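# Move deep-well plate into the plate washer carrier

## Task

Take the deep-well plate from the shelved bench by the door and set it in the plate washer's carrier on the shelved bench by the window. It must rest flat on the carrier floor, within the corner stops, with its labelled short edge toward the carrier end marked A1. The plate must never touch the floor. Release it and pull the robot away afterwards. The robot must not fall or finish leaning. The result only counts if it stays put without the robot holding it.

## Robot and tools

ROBOT. A Rainbow Robotics RB-Y1: a two-wheel differential base with two rear casters (0.66 m long, 0.58 m wide, front edge 0.10 m ahead of the drive axle), a folding leg and torso, a head with a camera, and two seven-joint arms, each ending in a parallel gripper with a wrist camera. Each arm is rated for 3 kg. Heavy loads held far forward can tip the robot, and nothing stops that.

FRAMES. The base frame sits on the floor midway between the drive wheels: x forward, y left, z up. The result reports chest, left_hand and right_hand in this frame. A hand point is the spot between its finger pads; the fingers point along its -z and close along its x. Reported hand positions get less accurate at long reach. Odometry is the base frame at the start of the scene. It only counts wheel turns, so slip shows up as travel. Heading is positive to the left, from -3.142 to 3.142.

execute_actions. Argument "actions": a list with one action, or empty to just read state and images. An action may hold:
- "base": exactly one of {"translate_m": d}, a straight drive of d metres relative to where the base now is, forward positive, -3 to 3; or {"rotate_rad": d}, a turn in place by d radians, left (counter-clockwise seen from above) positive, -3.2 to 3.2. No sideways motion. A drive that would exceed about 8.667 s at its top speed is refused.
- "joints": one flat dictionary covering both arms, torso and head, keyed by joint name, each value an absolute target (radians, or metres for grippers). Ranges: torso_squat_rad 0 to 1.2 (bigger lowers the chest); torso_shift_rad -0.3 to 0.6 (positive pushes hips forward); torso_pitch_rad -0.2 to 1.4 (positive leans forward); torso_yaw_rad -1.5 to 1.5 (positive left). Torso combinations must also satisfy: squat+shift <= 1.52; squat-shift+pitch <= 1.57; shift+0.5 pitch-0.4 squat <= 0.7; shift+0.3 pitch-0.5 squat <= 0.39, or the torso stops partway with off_target. Left arm: shoulder_pitch -2.356 to 2.356 (0 hanging, negative raises forward); shoulder_roll 0 to 3.141 (positive lifts outward); shoulder_yaw -2.094 to 2.094; elbow -2.617 to 0.01 (negative bends); forearm_roll -3.141 to 3.141; wrist_pitch -1.57 to 1.919 (negative tips hand forward); hand_roll -2.705 to 2.705. Right arm: same names with right_, same ranges except right_shoulder_roll_rad is -3.141 to 0 (negative lifts outward); yaw and roll signs match the left side. left_gripper_m and right_gripper_m 0 to 0.1, the gap between pads. head_pan_rad -0.523 to 0.523 (left positive, relative to the chest); head_tilt_rad -0.35 to 1.57 (positive looks down). Done tolerance is ±0.02 rad, ±0.004 m for grippers.
- "speeds": optional caps for this action: translate_m 0.05 to 0.4 m/s, rotate_rad 0.1 to 1.509 rad/s.
- "min_time_s": optional, 0.1 to 8 s, the shortest duration for each arm and head motion.
One action lasts at most 15 s. Motions start together. A joint or the base left out may keep pushing toward an earlier target. Unknown keys or out-of-range numbers refuse the call with no motion. "cameras": a list from head_camera, left_wrist_camera, right_wrist_camera, all; omitted or null gives all, [] gives none. Images arrive in the order of the "pictures" line.

wait(seconds 0 to 10): commands nothing and returns state and images. zoom_image(camera, region [x0,y0,x1,y1] in pixels, at most 504x504) enlarges part of that camera's latest full image; head images are 896x504, wrist images 644x364. read_manual returns only licence text. finished_scene(scene) closes the current scene by its number and reports success; it is final.

RESULT LINES. base_status and joint_status give each motion's outcome: done; off_target (resting short, maybe still pushing); limit_stop_at_<name> (a built-in limit); limit_stop_at_own_body (a guard halted an arm or the torso just before hitting the robot itself; move them apart); contact_stop (hit something firm); time_out; stopped_with_arm (torso halted because an arm contact-stopped). A contact stop or timeout halts the whole group: the torso joints, or all joints of one arm, dropping their targets. "joint command not followed" with a "cause:" line means a self-collision check withheld that arm's targets (the gripper still acts); they may be retried on later actions until valid targets are sent. on_its_own lists uncommanded parts; "held at" is a held target, not a position. Motor temperatures list each arm's joints in joint_positions order; MOTOR HOT warns from 65 °C, and at 80 °C an OVER-TEMPERATURE FAULT brakes the robot (keys show limit_stop_at_motor_heat); resend targets afterwards. A TORQUE FAULT freezes everything for 10 s and skips the rest of the call.

CAUTIONS. To grip, command a gap at least 0.005 m narrower than the object; off_target then is normal. After any stop, first back off the stopped arm, then the torso, each in its own action. Exception: if both hands hold one object and the torso contact-stops right away with nothing in the way, resend every arm joint at its reported value, then retry the torso. The base does not stop on hitting furniture, and the bent leg can reach past the front edge and may push the robot back unnoticed. Never let the arms strike or squeeze each other, grippers included. Joint top speeds: arms 1 rad/s (wrist joints 1.5), head 1.5, squat and pitch 0.3, shift 0.15, yaw 0.6, grippers 0.1 m/s. The robot keeps holding the last command while the replies are being written. Avoid drops, slams and hard pushes.

Each tool is called after ">>>" in YAML: its name, and indented under it one key for each argument.

## Session

>>> execute_actions:
  actions: []

Scene clock: 0.00 s.
Motor temperatures (°C, as the motors report them): left_arm=[28 29 29 28 32 29 37] | right_arm=[33 28 27 31 35 36 34]
base_odometry: x=+0.000 y=+0.000 heading=+0.000 (m, m, rad; odometry frame)
base_status: not commanded
joint_positions: torso_squat_rad=+0.350 torso_shift_rad=-0.001 torso_pitch_rad=-0.001 torso_yaw_rad=+0.000 left_shoulder_pitch_rad=+0.007 left_shoulder_roll_rad=+0.024 left_shoulder_yaw_rad=-0.034 left_elbow_rad=-0.231 left_forearm_roll_rad=+0.047 left_wrist_pitch_rad=-0.008 left_hand_roll_rad=+0.010 left_gripper_m=+0.100 right_shoulder_pitch_rad=+0.000 right_shoulder_roll_rad=-0.049 right_shoulder_yaw_rad=-0.001 right_elbow_rad=-0.271 right_forearm_roll_rad=-0.023 right_wrist_pitch_rad=-0.048 right_hand_roll_rad=-0.010 right_gripper_m=+0.099 head_pan_rad=+0.000 head_tilt_rad=+0.401
joint_status: not commanded
chest: x=-0.2290 y=-0.0010 z=+1.2474 quat_wxyz=(+1.000, +0.001, -0.001, +0.000) (m; base frame)
left_hand: x=-0.1191 y=+0.2348 z=+0.5710 quat_wxyz=(+0.993, +0.008, -0.117, +0.011) (m; base frame)
right_hand: x=-0.0859 y=-0.2570 z=+0.5783 quat_wxyz=(+0.987, -0.021, -0.160, -0.013) (m; base frame)
pictures: head_camera, left_wrist_camera, right_wrist_camera
Images, in order (width x height): head_camera 896x504, left_wrist_camera 644x364, right_wrist_camera 644x364.

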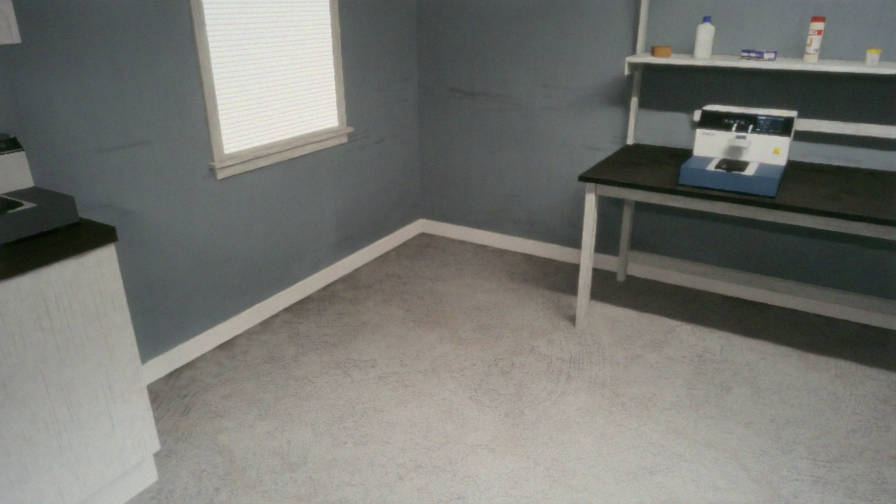

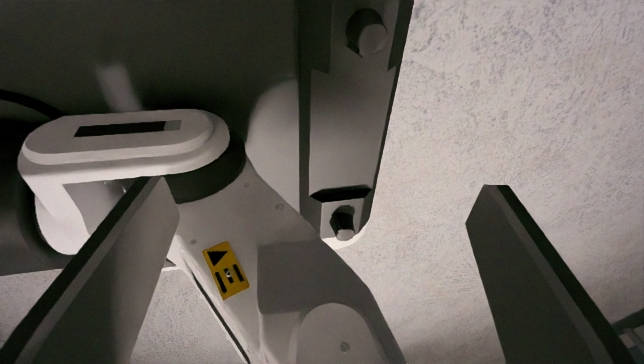

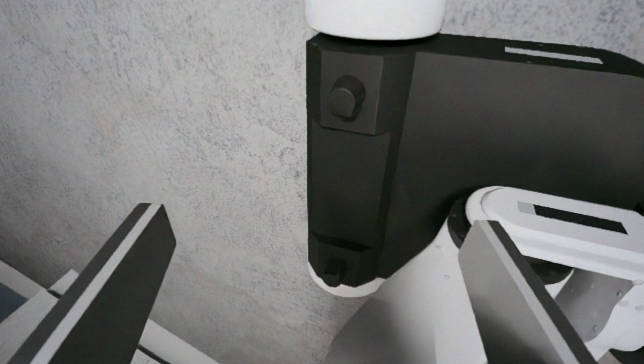

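>>> execute_actions:
  actions:
    - {"base":{"rotate_rad":-1.1},"joints":{"head_tilt_rad":0.3}}
  cameras: ["head_camera"]

>>> execute_actions:
  actions:
    - {"base":{"rotate_rad":-1.1}}
  cameras: ["head_camera"]

Scene clock: 4.50 s.
Motor temperatures (°C, as the motors report them): left_arm=[28 29 29 28 32 29 37] | right_arm=[33 28 27 31 35 36 34]
base_odometry: x=+0.000 y=+0.000 heading=-1.100 (m, m, rad; odometry frame)
base_status: done
joint_positions: torso_squat_rad=+0.350 torso_shift_rad=-0.001 torso_pitch_rad=-0.001 torso_yaw_rad=+0.000 left_shoulder_pitch_rad=+0.007 left_shoulder_roll_rad=+0.024 left_shoulder_yaw_rad=-0.034 left_elbow_rad=-0.231 left_forearm_roll_rad=+0.047 left_wrist_pitch_rad=-0.008 left_hand_roll_rad=+0.010 left_gripper_m=+0.100 right_shoulder_pitch_rad=+0.000 right_shoulder_roll_rad=-0.049 right_shoulder_yaw_rad=-0.001 right_elbow_rad=-0.271 right_forearm_roll_rad=-0.023 right_wrist_pitch_rad=-0.048 right_hand_roll_rad=-0.010 right_gripper_m=+0.099 head_pan_rad=+0.000 head_tilt_rad=+0.300
joint_status: all done
chest: x=-0.2290 y=-0.0010 z=+1.2474 quat_wxyz=(+1.000, +0.001, -0.001, +0.000) (m; base frame)
left_hand: x=-0.1191 y=+0.2348 z=+0.5710 quat_wxyz=(+0.993, +0.008, -0.117, +0.011) (m; base frame)
right_hand: x=-0.0859 y=-0.2570 z=+0.5783 quat_wxyz=(+0.987, -0.021, -0.160, -0.013) (m; base frame)
pictures: head_camera
Images, in order (width x height): head_camera 896x504.

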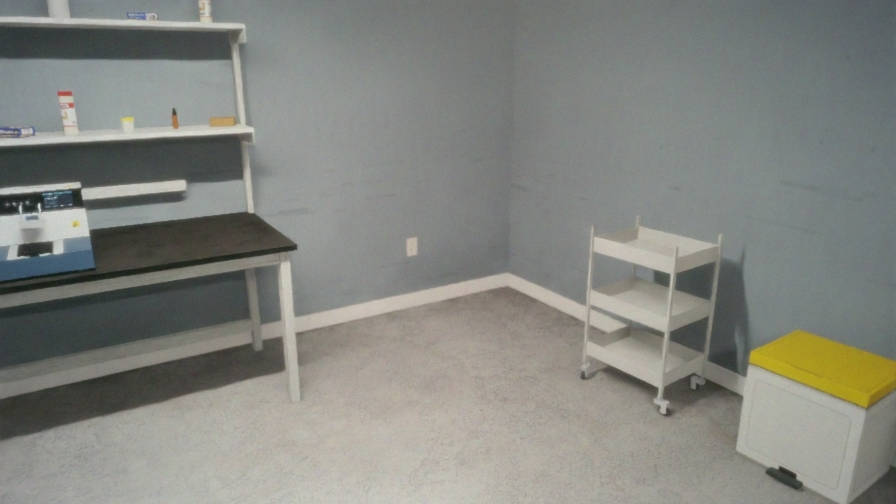

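Scene clock: 7.93 s.
Motor temperatures (°C, as the motors report them): left_arm=[28 29 29 28 32 29 37] | right_arm=[33 28 27 31 35 36 34]
base_odometry: x=+0.000 y=+0.000 heading=-2.199 (m, m, rad; odometry frame)
base_status: done
joint_positions: torso_squat_rad=+0.350 torso_shift_rad=-0.001 torso_pitch_rad=-0.001 torso_yaw_rad=+0.000 left_shoulder_pitch_rad=+0.007 left_shoulder_roll_rad=+0.024 left_shoulder_yaw_rad=-0.034 left_elbow_rad=-0.231 left_forearm_roll_rad=+0.047 left_wrist_pitch_rad=-0.008 left_hand_roll_rad=+0.010 left_gripper_m=+0.100 right_shoulder_pitch_rad=+0.000 right_shoulder_roll_rad=-0.049 right_shoulder_yaw_rad=-0.001 right_elbow_rad=-0.271 right_forearm_roll_rad=-0.023 right_wrist_pitch_rad=-0.048 right_hand_roll_rad=-0.010 right_gripper_m=+0.099 head_pan_rad=+0.000 head_tilt_rad=+0.300
joint_status: not commanded
chest: x=-0.2290 y=-0.0010 z=+1.2474 quat_wxyz=(+1.000, +0.001, -0.001, +0.000) (m; base frame)
left_hand: x=-0.1191 y=+0.2348 z=+0.5710 quat_wxyz=(+0.993, +0.008, -0.117, +0.011) (m; base frame)
right_hand: x=-0.0859 y=-0.2570 z=+0.5783 quat_wxyz=(+0.987, -0.021, -0.160, -0.013) (m; base frame)
pictures: head_camera
Images, in order (width x height): head_camera 896x504.

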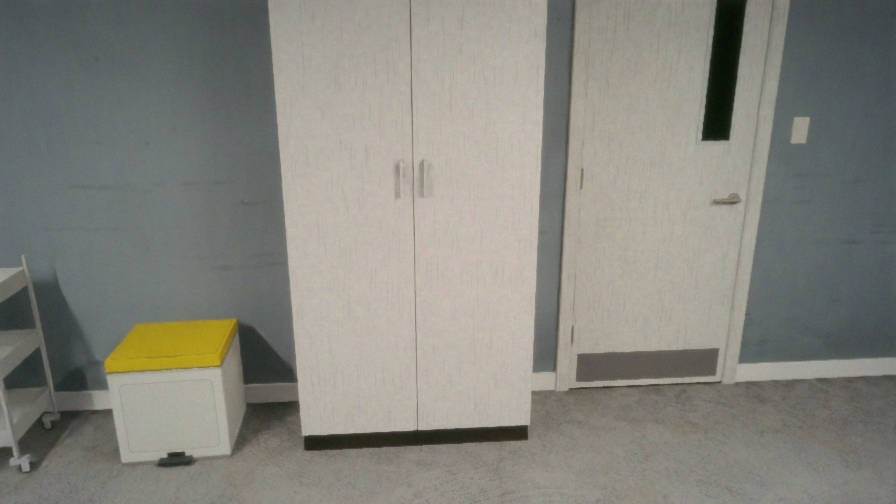

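>>> execute_actions:
  actions:
    - {"base":{"rotate_rad":-1.2}}
  cameras: ["head_camera"]

Scene clock: 12.30 s.
Motor temperatures (°C, as the motors report them): left_arm=[28 29 29 28 32 29 37] | right_arm=[33 28 27 31 35 36 34]
base_odometry: x=+0.000 y=+0.000 heading=+2.885 (m, m, rad; odometry frame)
base_status: done
joint_positions: torso_squat_rad=+0.350 torso_shift_rad=-0.001 torso_pitch_rad=-0.001 torso_yaw_rad=+0.000 left_shoulder_pitch_rad=+0.007 left_shoulder_roll_rad=+0.024 left_shoulder_yaw_rad=-0.034 left_elbow_rad=-0.231 left_forearm_roll_rad=+0.047 left_wrist_pitch_rad=-0.008 left_hand_roll_rad=+0.010 left_gripper_m=+0.100 right_shoulder_pitch_rad=+0.000 right_shoulder_roll_rad=-0.049 right_shoulder_yaw_rad=-0.001 right_elbow_rad=-0.271 right_forearm_roll_rad=-0.023 right_wrist_pitch_rad=-0.048 right_hand_roll_rad=-0.010 right_gripper_m=+0.099 head_pan_rad=+0.000 head_tilt_rad=+0.300
joint_status: not commanded
chest: x=-0.2290 y=-0.0010 z=+1.2474 quat_wxyz=(+1.000, +0.001, -0.001, +0.000) (m; base frame)
left_hand: x=-0.1192 y=+0.2348 z=+0.5710 quat_wxyz=(+0.993, +0.008, -0.117, +0.011) (m; base frame)
right_hand: x=-0.0860 y=-0.2570 z=+0.5783 quat_wxyz=(+0.987, -0.021, -0.160, -0.013) (m; base frame)
pictures: head_camera
Images, in order (width x height): head_camera 896x504.

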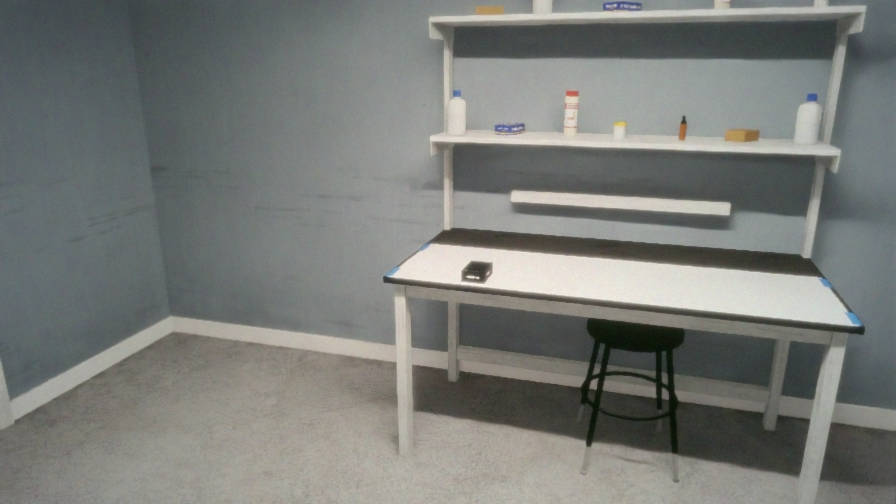

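>>> execute_actions:
  actions:
    - {"base":{"translate_m":1.3},"joints":{"head_tilt_rad":0.75}}
  cameras: ["head_camera"]

Scene clock: 19.10 s.
Motor temperatures (°C, as the motors report them): left_arm=[28 29 29 28 32 29 37] | right_arm=[33 28 27 31 35 36 34]
base_odometry: x=-1.257 y=+0.331 heading=+2.884 (m, m, rad; odometry frame)
base_status: done
joint_positions: torso_squat_rad=+0.350 torso_shift_rad=-0.001 torso_pitch_rad=-0.001 torso_yaw_rad=+0.000 left_shoulder_pitch_rad=+0.007 left_shoulder_roll_rad=+0.024 left_shoulder_yaw_rad=-0.034 left_elbow_rad=-0.231 left_forearm_roll_rad=+0.047 left_wrist_pitch_rad=-0.008 left_hand_roll_rad=+0.010 left_gripper_m=+0.100 right_shoulder_pitch_rad=+0.000 right_shoulder_roll_rad=-0.049 right_shoulder_yaw_rad=-0.001 right_elbow_rad=-0.271 right_forearm_roll_rad=-0.023 right_wrist_pitch_rad=-0.048 right_hand_roll_rad=-0.010 right_gripper_m=+0.099 head_pan_rad=+0.000 head_tilt_rad=+0.750
joint_status: all done
chest: x=-0.2289 y=-0.0010 z=+1.2474 quat_wxyz=(+1.000, +0.001, -0.001, +0.000) (m; base frame)
left_hand: x=-0.1191 y=+0.2348 z=+0.5710 quat_wxyz=(+0.993, +0.008, -0.117, +0.011) (m; base frame)
right_hand: x=-0.0859 y=-0.2570 z=+0.5783 quat_wxyz=(+0.987, -0.021, -0.160, -0.013) (m; base frame)
pictures: head_camera
Images, in order (width x height): head_camera 896x504.

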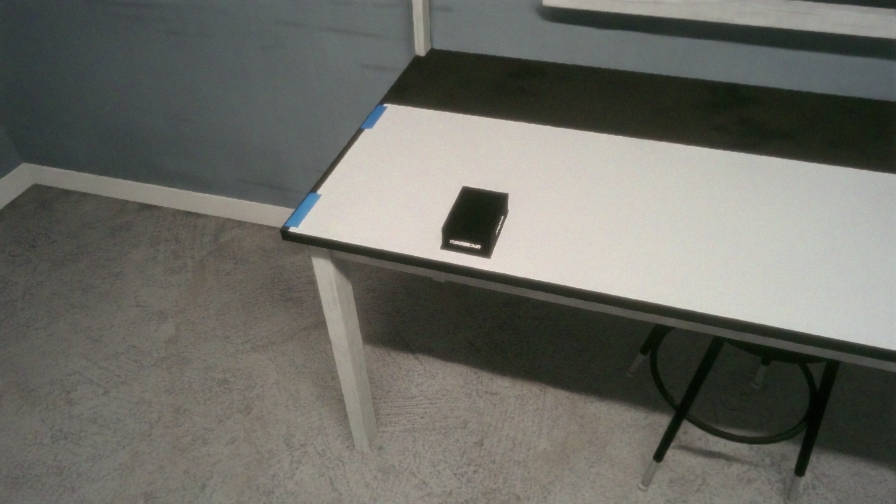

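>>> execute_actions:
  actions:
    - {"joints":{"torso_squat_rad":0.1,"torso_yaw_rad":0.37,"right_shoulder_pitch_rad":-0.6,"right_shoulder_roll_rad":-0.057,"right_shoulder_yaw_rad":-0.19,"right_elbow_rad":-1.0,"right_forearm_roll_rad":0,"right_wrist_pitch_rad":1.57,"right_hand_roll_rad":0.9,"head_pan_rad":-0.4,"head_tilt_rad":0.95}}
  cameras: []

>>> execute_actions:
  actions:
    - {"base":{"translate_m":0.4}}
  cameras: ["head_camera","right_wrist_camera"]

Scene clock: 33.30 s.
Motor temperatures (°C, as the motors report them): left_arm=[28 29 29 28 32 29 37] | right_arm=[33 28 27 31 35 36 34]
base_odometry: x=-1.257 y=+0.331 heading=+2.884 (m, m, rad; odometry frame)
base_status: not commanded
joint_positions: torso_squat_rad=+0.100 torso_shift_rad=-0.001 torso_pitch_rad=-0.001 torso_yaw_rad=+0.370 left_shoulder_pitch_rad=+0.007 left_shoulder_roll_rad=+0.024 left_shoulder_yaw_rad=-0.034 left_elbow_rad=-0.231 left_forearm_roll_rad=+0.047 left_wrist_pitch_rad=-0.008 left_hand_roll_rad=+0.010 left_gripper_m=+0.100 right_shoulder_pitch_rad=-0.601 right_shoulder_roll_rad=-0.057 right_shoulder_yaw_rad=-0.190 right_elbow_rad=-1.000 right_forearm_roll_rad=+0.000 right_wrist_pitch_rad=+1.570 right_hand_roll_rad=+0.900 right_gripper_m=+0.099 head_pan_rad=-0.400 head_tilt_rad=+0.950
joint_status: all done
chest: x=-0.2290 y=-0.0010 z=+1.2864 quat_wxyz=(+0.983, +0.001, -0.001, +0.184) (m; base frame)
left_hand: x=-0.2115 y=+0.2583 z=+0.6100 quat_wxyz=(+0.974, +0.029, -0.113, +0.193) (m; base frame)
right_hand: x=+0.2536 y=-0.0485 z=+0.8906 quat_wxyz=(+0.804, -0.001, -0.002, +0.595) (m; base frame)
pictures: none
No camera images: the call's "cameras" was empty. Leave "cameras" out to get every camera's image.

Scene clock: 35.77 s.
Motor temperatures (°C, as the motors report them): left_arm=[28 29 29 28 32 29 37] | right_arm=[33 28 27 31 35 36 34]
base_odometry: x=-1.644 y=+0.433 heading=+2.884 (m, m, rad; odometry frame)
base_status: done
joint_positions: torso_squat_rad=+0.100 torso_shift_rad=-0.001 torso_pitch_rad=-0.001 torso_yaw_rad=+0.370 left_shoulder_pitch_rad=+0.007 left_shoulder_roll_rad=+0.024 left_shoulder_yaw_rad=-0.034 left_elbow_rad=-0.231 left_forearm_roll_rad=+0.047 left_wrist_pitch_rad=-0.008 left_hand_roll_rad=+0.010 left_gripper_m=+0.100 right_shoulder_pitch_rad=-0.600 right_shoulder_roll_rad=-0.057 right_shoulder_yaw_rad=-0.190 right_elbow_rad=-1.000 right_forearm_roll_rad=+0.000 right_wrist_pitch_rad=+1.570 right_hand_roll_rad=+0.900 right_gripper_m=+0.099 head_pan_rad=-0.400 head_tilt_rad=+0.950
joint_status: not commanded
chest: x=-0.2290 y=-0.0010 z=+1.2864 quat_wxyz=(+0.983, +0.001, -0.001, +0.184) (m; base frame)
left_hand: x=-0.2114 y=+0.2583 z=+0.6100 quat_wxyz=(+0.974, +0.029, -0.113, +0.193) (m; base frame)
right_hand: x=+0.2535 y=-0.0486 z=+0.8904 quat_wxyz=(+0.804, -0.001, -0.002, +0.595) (m; base frame)
pictures: head_camera, right_wrist_camera
Images, in order (width x height): head_camera 896x504, right_wrist_camera 644x364.

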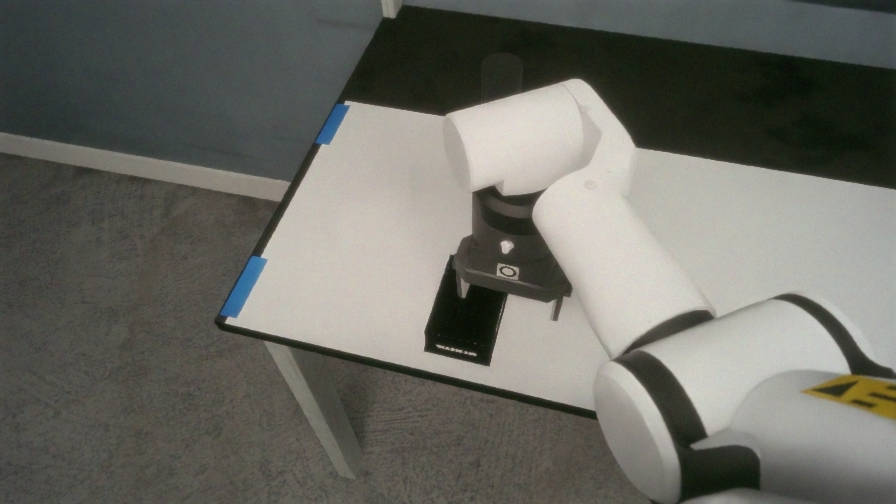

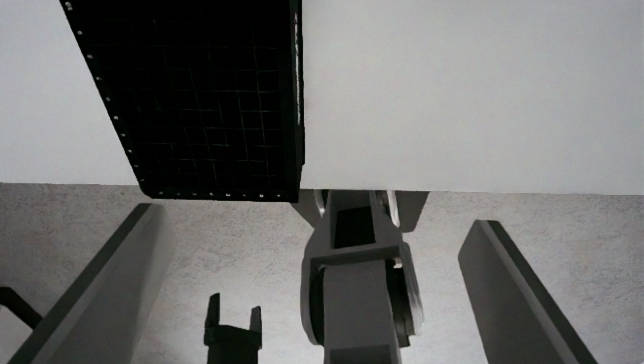

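>>> execute_actions:
  actions:
    - {"base":{"translate_m":0.033},"joints":{"torso_yaw_rad":0.47,"right_hand_roll_rad":0.8,"torso_squat_rad":0.3}}
  cameras: ["head_camera","right_wrist_camera"]

Scene clock: 42.10 s.
Motor temperatures (°C, as the motors report them): left_arm=[28 29 29 28 32 29 37] | right_arm=[33 28 27 32 35 36 34]
base_odometry: x=-1.676 y=+0.442 heading=+2.883 (m, m, rad; odometry frame)
base_status: done
joint_positions: torso_squat_rad=+0.300 torso_shift_rad=-0.001 torso_pitch_rad=-0.002 torso_yaw_rad=+0.470 left_shoulder_pitch_rad=+0.007 left_shoulder_roll_rad=+0.024 left_shoulder_yaw_rad=-0.034 left_elbow_rad=-0.231 left_forearm_roll_rad=+0.047 left_wrist_pitch_rad=-0.008 left_hand_roll_rad=+0.010 left_gripper_m=+0.100 right_shoulder_pitch_rad=-0.600 right_shoulder_roll_rad=-0.057 right_shoulder_yaw_rad=-0.190 right_elbow_rad=-1.000 right_forearm_roll_rad=+0.000 right_wrist_pitch_rad=+1.570 right_hand_roll_rad=+0.800 right_gripper_m=+0.099 head_pan_rad=-0.400 head_tilt_rad=+0.950
joint_status: all done
chest: x=-0.2291 y=-0.0010 z=+1.2587 quat_wxyz=(+0.973, +0.001, -0.001, +0.233) (m; base frame)
left_hand: x=-0.2372 y=+0.2587 z=+0.5822 quat_wxyz=(+0.963, +0.034, -0.112, +0.242) (m; base frame)
right_hand: x=+0.2559 y=-0.0003 z=+0.8628 quat_wxyz=(+0.804, -0.001, -0.002, +0.595) (m; base frame)
pictures: head_camera, right_wrist_camera
Images, in order (width x height): head_camera 896x504, right_wrist_camera 644x364.

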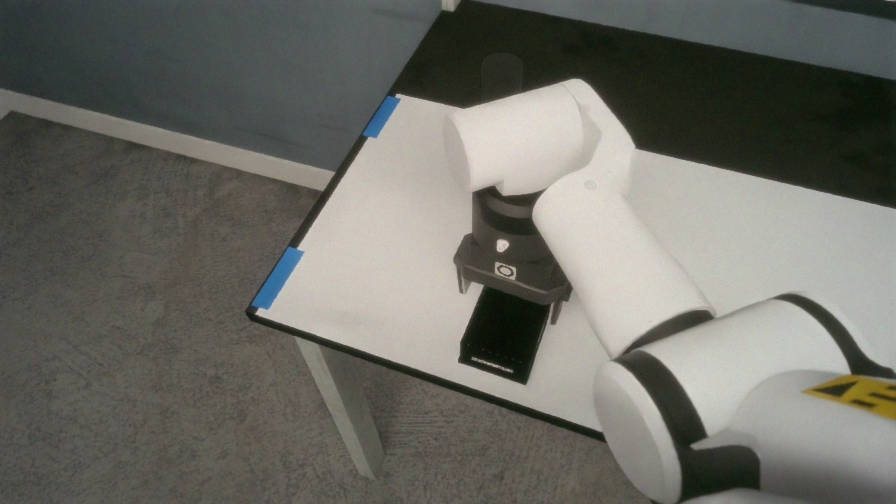

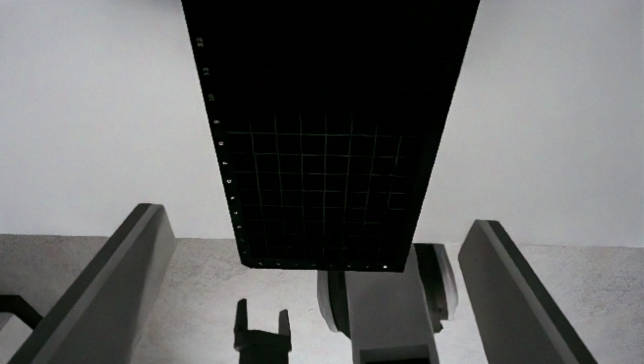

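>>> execute_actions:
  actions:
    - {"joints":{"torso_squat_rad":0.51}}
  cameras: ["head_camera","right_wrist_camera"]

Scene clock: 45.37 s.
Motor temperatures (°C, as the motors report them): left_arm=[28 29 29 28 32 29 37] | right_arm=[33 28 27 32 35 36 34]
base_odometry: x=-1.676 y=+0.442 heading=+2.883 (m, m, rad; odometry frame)
base_status: not commanded
joint_positions: torso_squat_rad=+0.510 torso_shift_rad=-0.001 torso_pitch_rad=-0.002 torso_yaw_rad=+0.470 left_shoulder_pitch_rad=+0.007 left_shoulder_roll_rad=+0.024 left_shoulder_yaw_rad=-0.034 left_elbow_rad=-0.231 left_forearm_roll_rad=+0.047 left_wrist_pitch_rad=-0.008 left_hand_roll_rad=+0.010 left_gripper_m=+0.100 right_shoulder_pitch_rad=-0.600 right_shoulder_roll_rad=-0.057 right_shoulder_yaw_rad=-0.190 right_elbow_rad=-1.000 right_forearm_roll_rad=+0.000 right_wrist_pitch_rad=+1.570 right_hand_roll_rad=+0.800 right_gripper_m=+0.099 head_pan_rad=-0.400 head_tilt_rad=+0.950
joint_status: all done
chest: x=-0.2290 y=-0.0010 z=+1.2008 quat_wxyz=(+0.973, +0.001, -0.001, +0.233) (m; base frame)
left_hand: x=-0.2372 y=+0.2588 z=+0.5244 quat_wxyz=(+0.963, +0.034, -0.112, +0.242) (m; base frame)
right_hand: x=+0.2560 y=-0.0003 z=+0.8050 quat_wxyz=(+0.804, -0.001, -0.002, +0.595) (m; base frame)
pictures: head_camera, right_wrist_camera
Images, in order (width x height): head_camera 896x504, right_wrist_camera 644x364.

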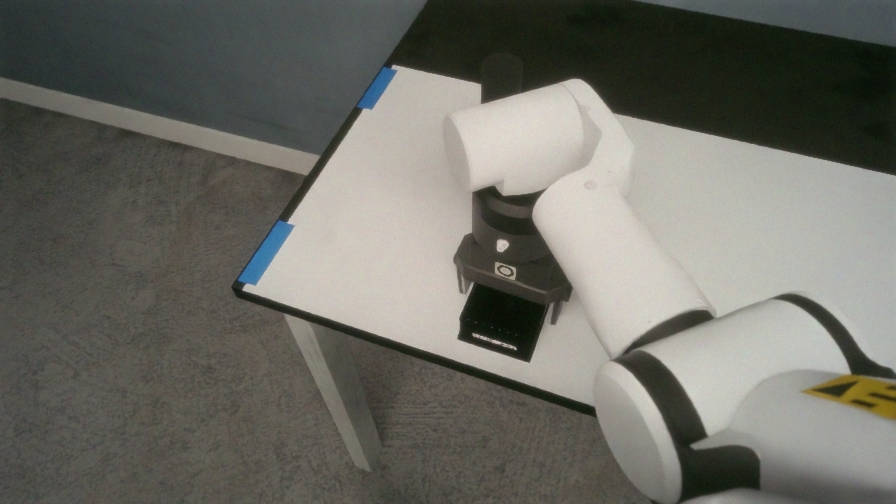

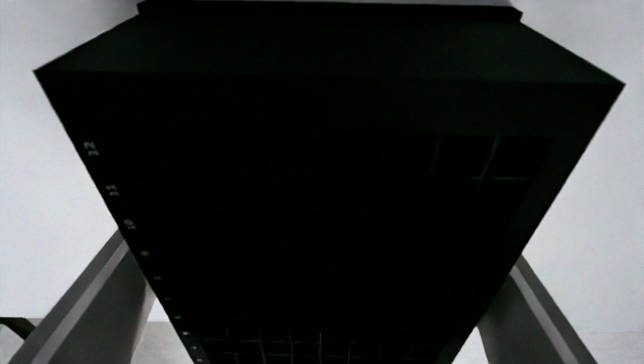

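>>> execute_actions:
  actions:
    - {"joints":{"right_gripper_m":0.075}}
  cameras: []

>>> execute_actions:
  actions:
    - {"joints":{"torso_squat_rad":0.0}}
  cameras: ["head_camera"]

Scene clock: 47.73 s.
Motor temperatures (°C, as the motors report them): left_arm=[28 29 29 28 32 29 37] | right_arm=[33 28 27 32 35 36 34]
base_odometry: x=-1.676 y=+0.442 heading=+2.883 (m, m, rad; odometry frame)
base_status: not commanded
joint_positions: torso_squat_rad=+0.510 torso_shift_rad=-0.001 torso_pitch_rad=-0.002 torso_yaw_rad=+0.470 left_shoulder_pitch_rad=+0.007 left_shoulder_roll_rad=+0.024 left_shoulder_yaw_rad=-0.034 left_elbow_rad=-0.231 left_forearm_roll_rad=+0.047 left_wrist_pitch_rad=-0.008 left_hand_roll_rad=+0.010 left_gripper_m=+0.100 right_shoulder_pitch_rad=-0.600 right_shoulder_roll_rad=-0.057 right_shoulder_yaw_rad=-0.190 right_elbow_rad=-1.000 right_forearm_roll_rad=+0.000 right_wrist_pitch_rad=+1.570 right_hand_roll_rad=+0.800 right_gripper_m=+0.082 head_pan_rad=-0.400 head_tilt_rad=+0.950
joint_status: right_gripper_m off_target (ended at +0.082, target +0.075)
chest: x=-0.2290 y=-0.0010 z=+1.2008 quat_wxyz=(+0.973, +0.001, -0.001, +0.233) (m; base frame)
left_hand: x=-0.2372 y=+0.2588 z=+0.5244 quat_wxyz=(+0.963, +0.034, -0.112, +0.242) (m; base frame)
right_hand: x=+0.2560 y=-0.0003 z=+0.8050 quat_wxyz=(+0.804, -0.001, -0.002, +0.595) (m; base frame)
pictures: none
No camera images: the call's "cameras" was empty. Leave "cameras" out to get every camera's image.

Scene clock: 50.20 s.
Motor temperatures (°C, as the motors report them): left_arm=[28 29 29 28 32 29 37] | right_arm=[33 28 27 32 35 36 34]
base_odometry: x=-1.676 y=+0.442 heading=+2.883 (m, m, rad; odometry frame)
base_status: not commanded
joint_positions: torso_squat_rad=+0.000 torso_shift_rad=-0.001 torso_pitch_rad=-0.001 torso_yaw_rad=+0.470 left_shoulder_pitch_rad=+0.007 left_shoulder_roll_rad=+0.024 left_shoulder_yaw_rad=-0.034 left_elbow_rad=-0.231 left_forearm_roll_rad=+0.047 left_wrist_pitch_rad=-0.008 left_hand_roll_rad=+0.010 left_gripper_m=+0.100 right_shoulder_pitch_rad=-0.600 right_shoulder_roll_rad=-0.057 right_shoulder_yaw_rad=-0.190 right_elbow_rad=-1.000 right_forearm_roll_rad=+0.000 right_wrist_pitch_rad=+1.570 right_hand_roll_rad=+0.800 right_gripper_m=+0.082 head_pan_rad=-0.400 head_tilt_rad=+0.950
joint_status: all done
chest: x=-0.2290 y=-0.0010 z=+1.2899 quat_wxyz=(+0.973, +0.001, -0.001, +0.233) (m; base frame)
left_hand: x=-0.2373 y=+0.2587 z=+0.6135 quat_wxyz=(+0.963, +0.034, -0.112, +0.242) (m; base frame)
right_hand: x=+0.2559 y=-0.0004 z=+0.8940 quat_wxyz=(+0.804, -0.001, -0.002, +0.595) (m; base frame)
pictures: head_camera
Images, in order (width x height): head_camera 896x504.

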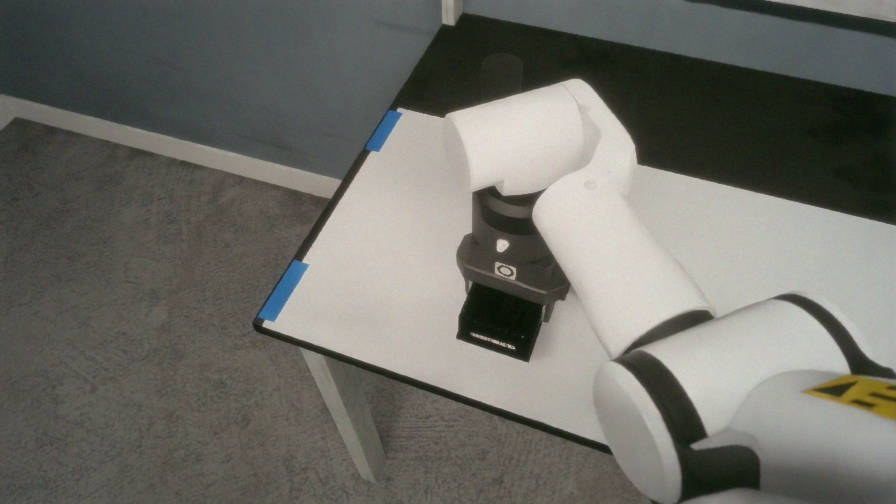

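>>> execute_actions:
  actions:
    - {"base":{"translate_m":-2.6},"joints":{"right_elbow_rad":-1.3,"right_wrist_pitch_rad":1.87,"head_tilt_rad":0.5,"head_pan_rad":-0.47},"min_time_s":3}
  cameras: []

>>> execute_actions:
  actions:
    - {"base":{"rotate_rad":2.84},"speeds":{"rotate_rad":0.9}}
  cameras: ["head_camera"]

Scene clock: 60.97 s.
Motor temperatures (°C, as the motors report them): left_arm=[28 29 29 28 32 29 37] | right_arm=[33 28 27 32 35 36 34]
base_odometry: x=+0.837 y=-0.224 heading=+2.882 (m, m, rad; odometry frame)
base_status: done
joint_positions: torso_squat_rad=+0.000 torso_shift_rad=-0.001 torso_pitch_rad=-0.002 torso_yaw_rad=+0.470 left_shoulder_pitch_rad=+0.007 left_shoulder_roll_rad=+0.024 left_shoulder_yaw_rad=-0.034 left_elbow_rad=-0.231 left_forearm_roll_rad=+0.047 left_wrist_pitch_rad=-0.008 left_hand_roll_rad=+0.010 left_gripper_m=+0.100 right_shoulder_pitch_rad=-0.600 right_shoulder_roll_rad=-0.057 right_shoulder_yaw_rad=-0.190 right_elbow_rad=-1.300 right_forearm_roll_rad=+0.000 right_wrist_pitch_rad=+1.870 right_hand_roll_rad=+0.800 right_gripper_m=+0.082 head_pan_rad=-0.470 head_tilt_rad=+0.500
joint_status: all done
chest: x=-0.2291 y=-0.0010 z=+1.2899 quat_wxyz=(+0.973, +0.001, -0.001, +0.233) (m; base frame)
left_hand: x=-0.2373 y=+0.2587 z=+0.6134 quat_wxyz=(+0.963, +0.034, -0.112, +0.242) (m; base frame)
right_hand: x=+0.2535 y=-0.0015 z=+0.9710 quat_wxyz=(+0.804, -0.001, -0.002, +0.595) (m; base frame)
pictures: none
No camera images: the call's "cameras" was empty. Leave "cameras" out to get every camera's image.

Scene clock: 66.40 s.
Motor temperatures (°C, as the motors report them): left_arm=[28 29 29 28 32 29 37] | right_arm=[34 28 27 32 35 36 34]
base_odometry: x=+0.837 y=-0.224 heading=-0.562 (m, m, rad; odometry frame)
base_status: done
joint_positions: torso_squat_rad=+0.000 torso_shift_rad=-0.001 torso_pitch_rad=-0.002 torso_yaw_rad=+0.470 left_shoulder_pitch_rad=+0.007 left_shoulder_roll_rad=+0.024 left_shoulder_yaw_rad=-0.034 left_elbow_rad=-0.231 left_forearm_roll_rad=+0.047 left_wrist_pitch_rad=-0.008 left_hand_roll_rad=+0.010 left_gripper_m=+0.100 right_shoulder_pitch_rad=-0.600 right_shoulder_roll_rad=-0.057 right_shoulder_yaw_rad=-0.190 right_elbow_rad=-1.300 right_forearm_roll_rad=+0.000 right_wrist_pitch_rad=+1.870 right_hand_roll_rad=+0.800 right_gripper_m=+0.082 head_pan_rad=-0.470 head_tilt_rad=+0.500
joint_status: not commanded
chest: x=-0.2291 y=-0.0010 z=+1.2899 quat_wxyz=(+0.973, +0.001, -0.001, +0.233) (m; base frame)
left_hand: x=-0.2373 y=+0.2587 z=+0.6134 quat_wxyz=(+0.963, +0.034, -0.112, +0.242) (m; base frame)
right_hand: x=+0.2535 y=-0.0015 z=+0.9710 quat_wxyz=(+0.804, -0.001, -0.002, +0.595) (m; base frame)
pictures: head_camera
Images, in order (width x height): head_camera 896x504.

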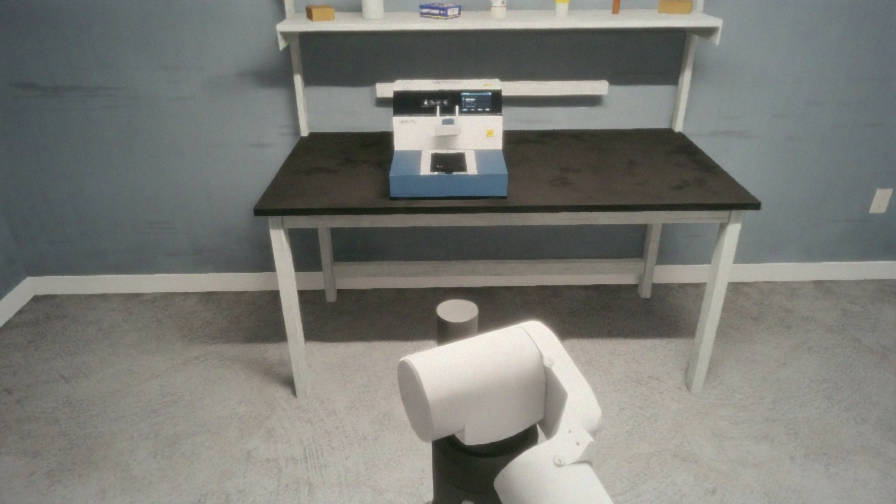

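>>> execute_actions:
  actions:
    - {"base":{"translate_m":1.0},"joints":{"head_tilt_rad":0.6}}
  cameras: ["head_camera"]

>>> zoom_image:
  camera: "head_camera"
  region: [300, 150, 600, 350]

Scene clock: 71.90 s.
Motor temperatures (°C, as the motors report them): left_arm=[28 29 29 28 32 29 37] | right_arm=[34 28 27 32 35 36 34]
base_odometry: x=+1.684 y=-0.756 heading=-0.561 (m, m, rad; odometry frame)
base_status: done
joint_positions: torso_squat_rad=+0.000 torso_shift_rad=-0.001 torso_pitch_rad=-0.001 torso_yaw_rad=+0.470 left_shoulder_pitch_rad=+0.007 left_shoulder_roll_rad=+0.024 left_shoulder_yaw_rad=-0.034 left_elbow_rad=-0.231 left_forearm_roll_rad=+0.047 left_wrist_pitch_rad=-0.008 left_hand_roll_rad=+0.010 left_gripper_m=+0.100 right_shoulder_pitch_rad=-0.600 right_shoulder_roll_rad=-0.057 right_shoulder_yaw_rad=-0.190 right_elbow_rad=-1.300 right_forearm_roll_rad=+0.000 right_wrist_pitch_rad=+1.870 right_hand_roll_rad=+0.800 right_gripper_m=+0.082 head_pan_rad=-0.470 head_tilt_rad=+0.600
joint_status: all done
chest: x=-0.2290 y=-0.0010 z=+1.2899 quat_wxyz=(+0.973, +0.001, -0.001, +0.233) (m; base frame)
left_hand: x=-0.2373 y=+0.2587 z=+0.6135 quat_wxyz=(+0.963, +0.034, -0.112, +0.242) (m; base frame)
right_hand: x=+0.2535 y=-0.0015 z=+0.9709 quat_wxyz=(+0.804, -0.001, -0.002, +0.595) (m; base frame)
pictures: head_camera
Images, in order (width x height): head_camera 896x504.

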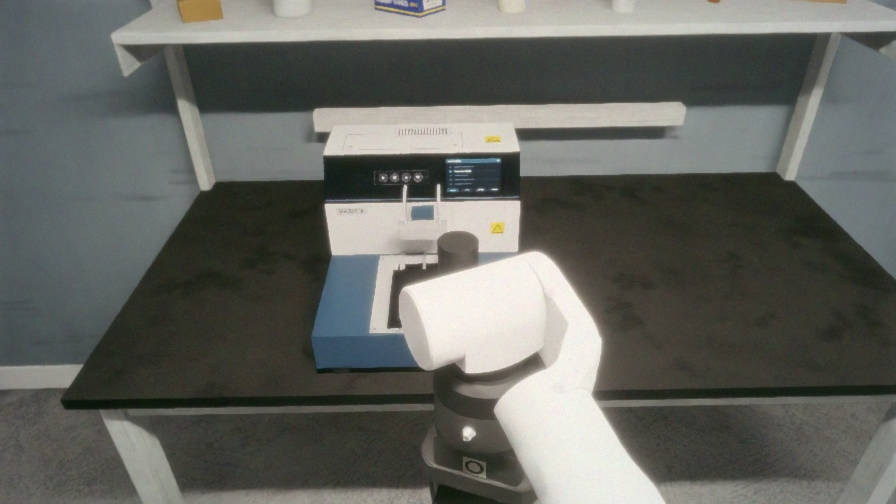

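Region (300, 150, 600, 350) of head_camera's 896x504 image, scaled by 1.680, with more detail than that image has.

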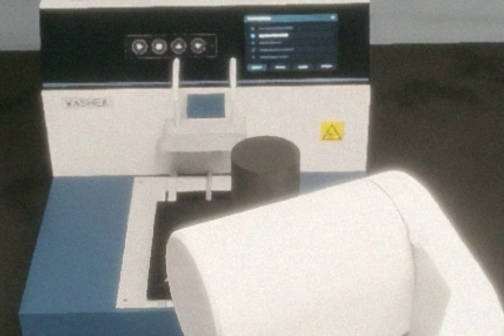

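Arm blocks the view; swing it aside.

>>> execute_actions:
  actions:
    - {"joints":{"torso_yaw_rad":0.1,"head_pan_rad":-0.1,"head_tilt_rad":0.7}}
  cameras: ["head_camera"]

>>> zoom_image:
  camera: "head_camera"
  region: [320, 150, 520, 300]

Scene clock: 76.37 s.
Motor temperatures (°C, as the motors report them): left_arm=[28 29 29 28 32 29 37] | right_arm=[34 28 27 32 35 36 34]
base_odometry: x=+1.684 y=-0.756 heading=-0.561 (m, m, rad; odometry frame)
base_status: not commanded
joint_positions: torso_squat_rad=+0.000 torso_shift_rad=-0.001 torso_pitch_rad=-0.001 torso_yaw_rad=+0.100 left_shoulder_pitch_rad=+0.007 left_shoulder_roll_rad=+0.024 left_shoulder_yaw_rad=-0.034 left_elbow_rad=-0.231 left_forearm_roll_rad=+0.047 left_wrist_pitch_rad=-0.008 left_hand_roll_rad=+0.010 left_gripper_m=+0.100 right_shoulder_pitch_rad=-0.600 right_shoulder_roll_rad=-0.057 right_shoulder_yaw_rad=-0.190 right_elbow_rad=-1.300 right_forearm_roll_rad=+0.000 right_wrist_pitch_rad=+1.870 right_hand_roll_rad=+0.800 right_gripper_m=+0.082 head_pan_rad=-0.100 head_tilt_rad=+0.700
joint_status: all done
chest: x=-0.2290 y=-0.0010 z=+1.2899 quat_wxyz=(+0.999, +0.001, -0.001, +0.050) (m; base frame)
left_hand: x=-0.1432 y=+0.2445 z=+0.6136 quat_wxyz=(+0.991, +0.014, -0.116, +0.060) (m; base frame)
right_hand: x=+0.2206 y=-0.1758 z=+0.9706 quat_wxyz=(+0.900, -0.001, -0.001, +0.437) (m; base frame)
pictures: head_camera
Images, in order (width x height): head_camera 896x504.

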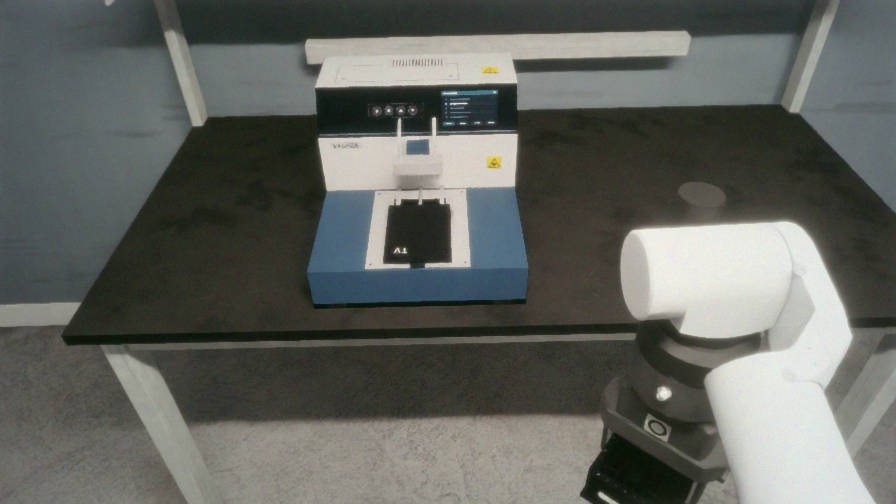

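Region (320, 150, 520, 300) of head_camera's 896x504 image, scaled by 2.520, with more detail than that image has; it fills the top 378 rows of this view, and the rest is white.

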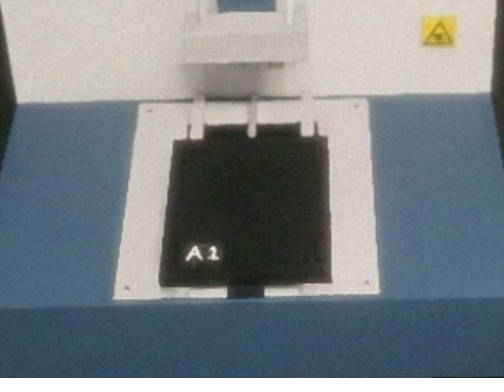

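>>> execute_actions:
  actions:
    - {"base":{"translate_m":0.42},"joints":{"torso_yaw_rad":0.66,"right_hand_roll_rad":0.91,"head_pan_rad":-0.52,"head_tilt_rad":0.95}}
  cameras: ["head_camera","right_wrist_camera"]

Scene clock: 82.60 s.
Motor temperatures (°C, as the motors report them): left_arm=[28 29 29 28 32 29 37] | right_arm=[34 28 27 32 35 36 34]
base_odometry: x=+2.040 y=-0.980 heading=-0.561 (m, m, rad; odometry frame)
base_status: done
joint_positions: torso_squat_rad=+0.000 torso_shift_rad=-0.001 torso_pitch_rad=-0.001 torso_yaw_rad=+0.660 left_shoulder_pitch_rad=+0.007 left_shoulder_roll_rad=+0.024 left_shoulder_yaw_rad=-0.034 left_elbow_rad=-0.231 left_forearm_roll_rad=+0.047 left_wrist_pitch_rad=-0.008 left_hand_roll_rad=+0.010 left_gripper_m=+0.100 right_shoulder_pitch_rad=-0.600 right_shoulder_roll_rad=-0.057 right_shoulder_yaw_rad=-0.190 right_elbow_rad=-1.300 right_forearm_roll_rad=+0.000 right_wrist_pitch_rad=+1.870 right_hand_roll_rad=+0.910 right_gripper_m=+0.082 head_pan_rad=-0.520 head_tilt_rad=+0.950
joint_status: all done
chest: x=-0.2290 y=-0.0010 z=+1.2899 quat_wxyz=(+0.946, +0.001, -0.001, +0.324) (m; base frame)
left_hand: x=-0.2860 y=+0.2523 z=+0.6134 quat_wxyz=(+0.936, +0.045, -0.108, +0.332) (m; base frame)
right_hand: x=+0.2451 y=+0.0896 z=+0.9711 quat_wxyz=(+0.706, -0.001, -0.002, +0.708) (m; base frame)
pictures: head_camera, right_wrist_camera
Images, in order (width x height): head_camera 896x504, right_wrist_camera 644x364.

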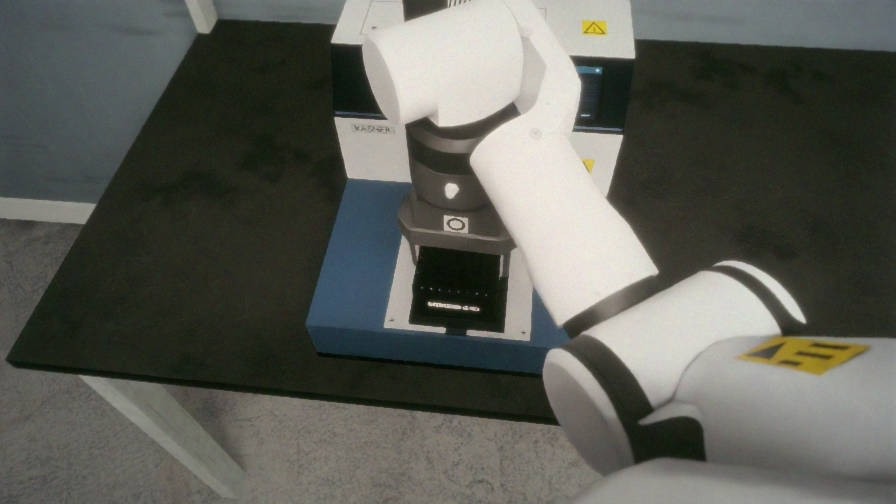

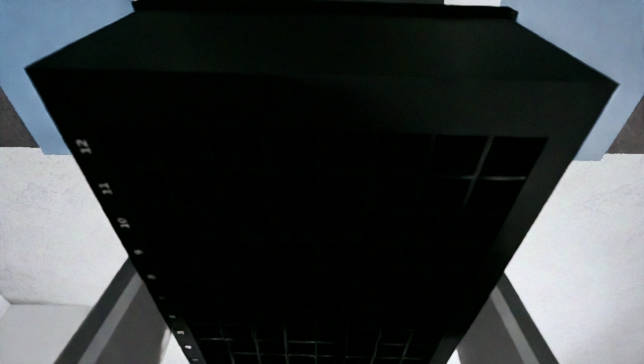

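>>> execute_actions:
  actions:
    - {"base":{"translate_m":0.045},"joints":{"torso_squat_rad":0.4}}
  cameras: ["head_camera","right_wrist_camera"]

>>> zoom_image:
  camera: "head_camera"
  region: [340, 200, 580, 380]

Scene clock: 86.47 s.
Motor temperatures (°C, as the motors report them): left_arm=[28 29 29 28 32 29 37] | right_arm=[34 28 27 32 35 36 34]
base_odometry: x=+2.078 y=-1.004 heading=-0.561 (m, m, rad; odometry frame)
base_status: done
joint_positions: torso_squat_rad=+0.400 torso_shift_rad=-0.001 torso_pitch_rad=-0.002 torso_yaw_rad=+0.660 left_shoulder_pitch_rad=+0.007 left_shoulder_roll_rad=+0.024 left_shoulder_yaw_rad=-0.034 left_elbow_rad=-0.231 left_forearm_roll_rad=+0.047 left_wrist_pitch_rad=-0.008 left_hand_roll_rad=+0.010 left_gripper_m=+0.100 right_shoulder_pitch_rad=-0.600 right_shoulder_roll_rad=-0.057 right_shoulder_yaw_rad=-0.190 right_elbow_rad=-1.300 right_forearm_roll_rad=+0.000 right_wrist_pitch_rad=+1.870 right_hand_roll_rad=+0.910 right_gripper_m=+0.082 head_pan_rad=-0.520 head_tilt_rad=+0.950
joint_status: all done
chest: x=-0.2291 y=-0.0010 z=+1.2347 quat_wxyz=(+0.946, +0.001, -0.001, +0.324) (m; base frame)
left_hand: x=-0.2859 y=+0.2523 z=+0.5581 quat_wxyz=(+0.936, +0.045, -0.108, +0.332) (m; base frame)
right_hand: x=+0.2451 y=+0.0896 z=+0.9159 quat_wxyz=(+0.706, -0.001, -0.002, +0.708) (m; base frame)
pictures: head_camera, right_wrist_camera
Images, in order (width x height): head_camera 896x504, right_wrist_camera 644x364.

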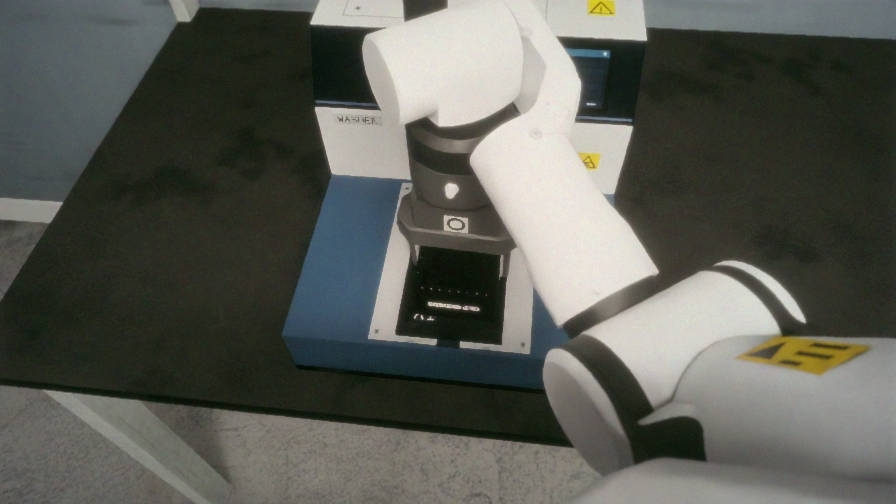

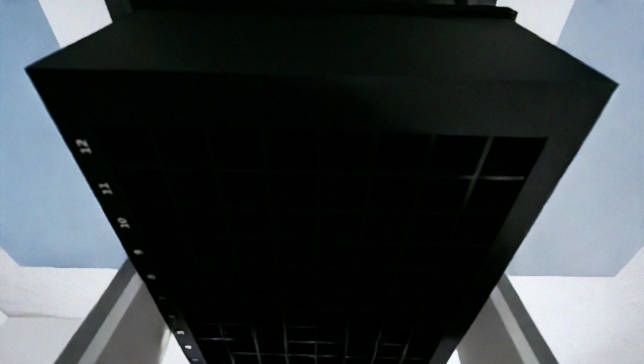

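Region (340, 200, 580, 380) of head_camera's 896x504 image, scaled by 2.100, with more detail than that image has; it fills the top 378 rows of this view, and the rest is white.

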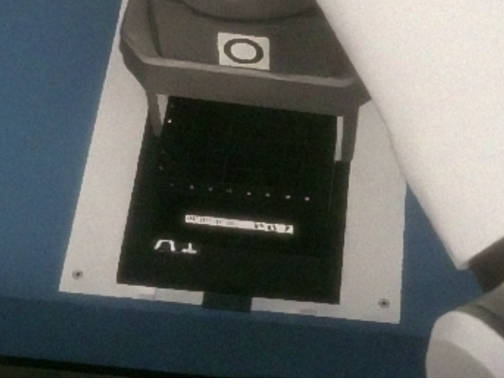

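>>> execute_actions:
  actions:
    - {"joints":{"torso_yaw_rad":0.668,"right_hand_roll_rad":0.937,"torso_squat_rad":0.46}}
  cameras: ["head_camera","right_wrist_camera"]

>>> zoom_image:
  camera: "head_camera"
  region: [340, 200, 580, 380]

Scene clock: 89.63 s.
Motor temperatures (°C, as the motors report them): left_arm=[28 29 29 28 32 29 37] | right_arm=[34 28 27 32 35 36 34]
base_odometry: x=+2.078 y=-1.004 heading=-0.561 (m, m, rad; odometry frame)
base_status: not commanded
joint_positions: torso_squat_rad=+0.460 torso_shift_rad=-0.001 torso_pitch_rad=-0.003 torso_yaw_rad=+0.668 left_shoulder_pitch_rad=+0.007 left_shoulder_roll_rad=+0.024 left_shoulder_yaw_rad=-0.034 left_elbow_rad=-0.231 left_forearm_roll_rad=+0.047 left_wrist_pitch_rad=-0.008 left_hand_roll_rad=+0.010 left_gripper_m=+0.100 right_shoulder_pitch_rad=-0.603 right_shoulder_roll_rad=-0.058 right_shoulder_yaw_rad=-0.190 right_elbow_rad=-1.302 right_forearm_roll_rad=+0.000 right_wrist_pitch_rad=+1.871 right_hand_roll_rad=+0.937 right_gripper_m=+0.082 head_pan_rad=-0.520 head_tilt_rad=+0.950
joint_status: all done
chest: x=-0.2296 y=-0.0010 z=+1.2171 quat_wxyz=(+0.945, +0.000, -0.002, +0.328) (m; base frame)
left_hand: x=-0.2877 y=+0.2519 z=+0.5405 quat_wxyz=(+0.935, +0.045, -0.109, +0.336) (m; base frame)
right_hand: x=+0.2452 y=+0.0939 z=+0.9005 quat_wxyz=(+0.693, -0.002, -0.004, +0.721) (m; base frame)
pictures: head_camera, right_wrist_camera
Images, in order (width x height): head_camera 896x504, right_wrist_camera 644x364.

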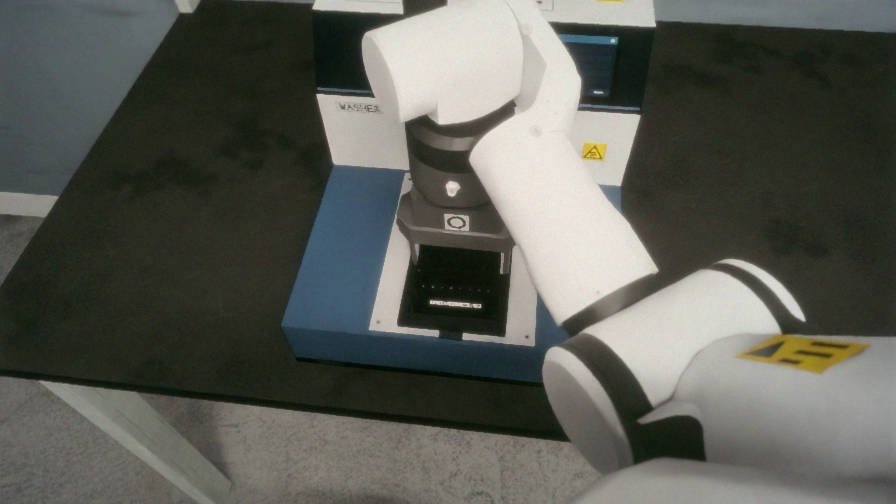

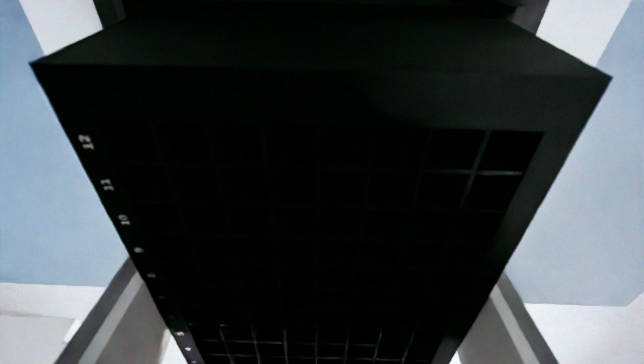

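Region (340, 200, 580, 380) of head_camera's 896x504 image, scaled by 2.100, with more detail than that image has; it fills the top 378 rows of this view, and the rest is white.

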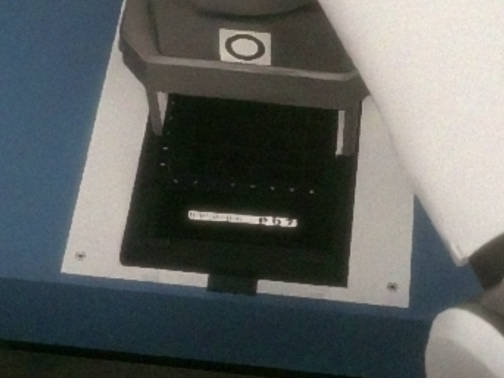

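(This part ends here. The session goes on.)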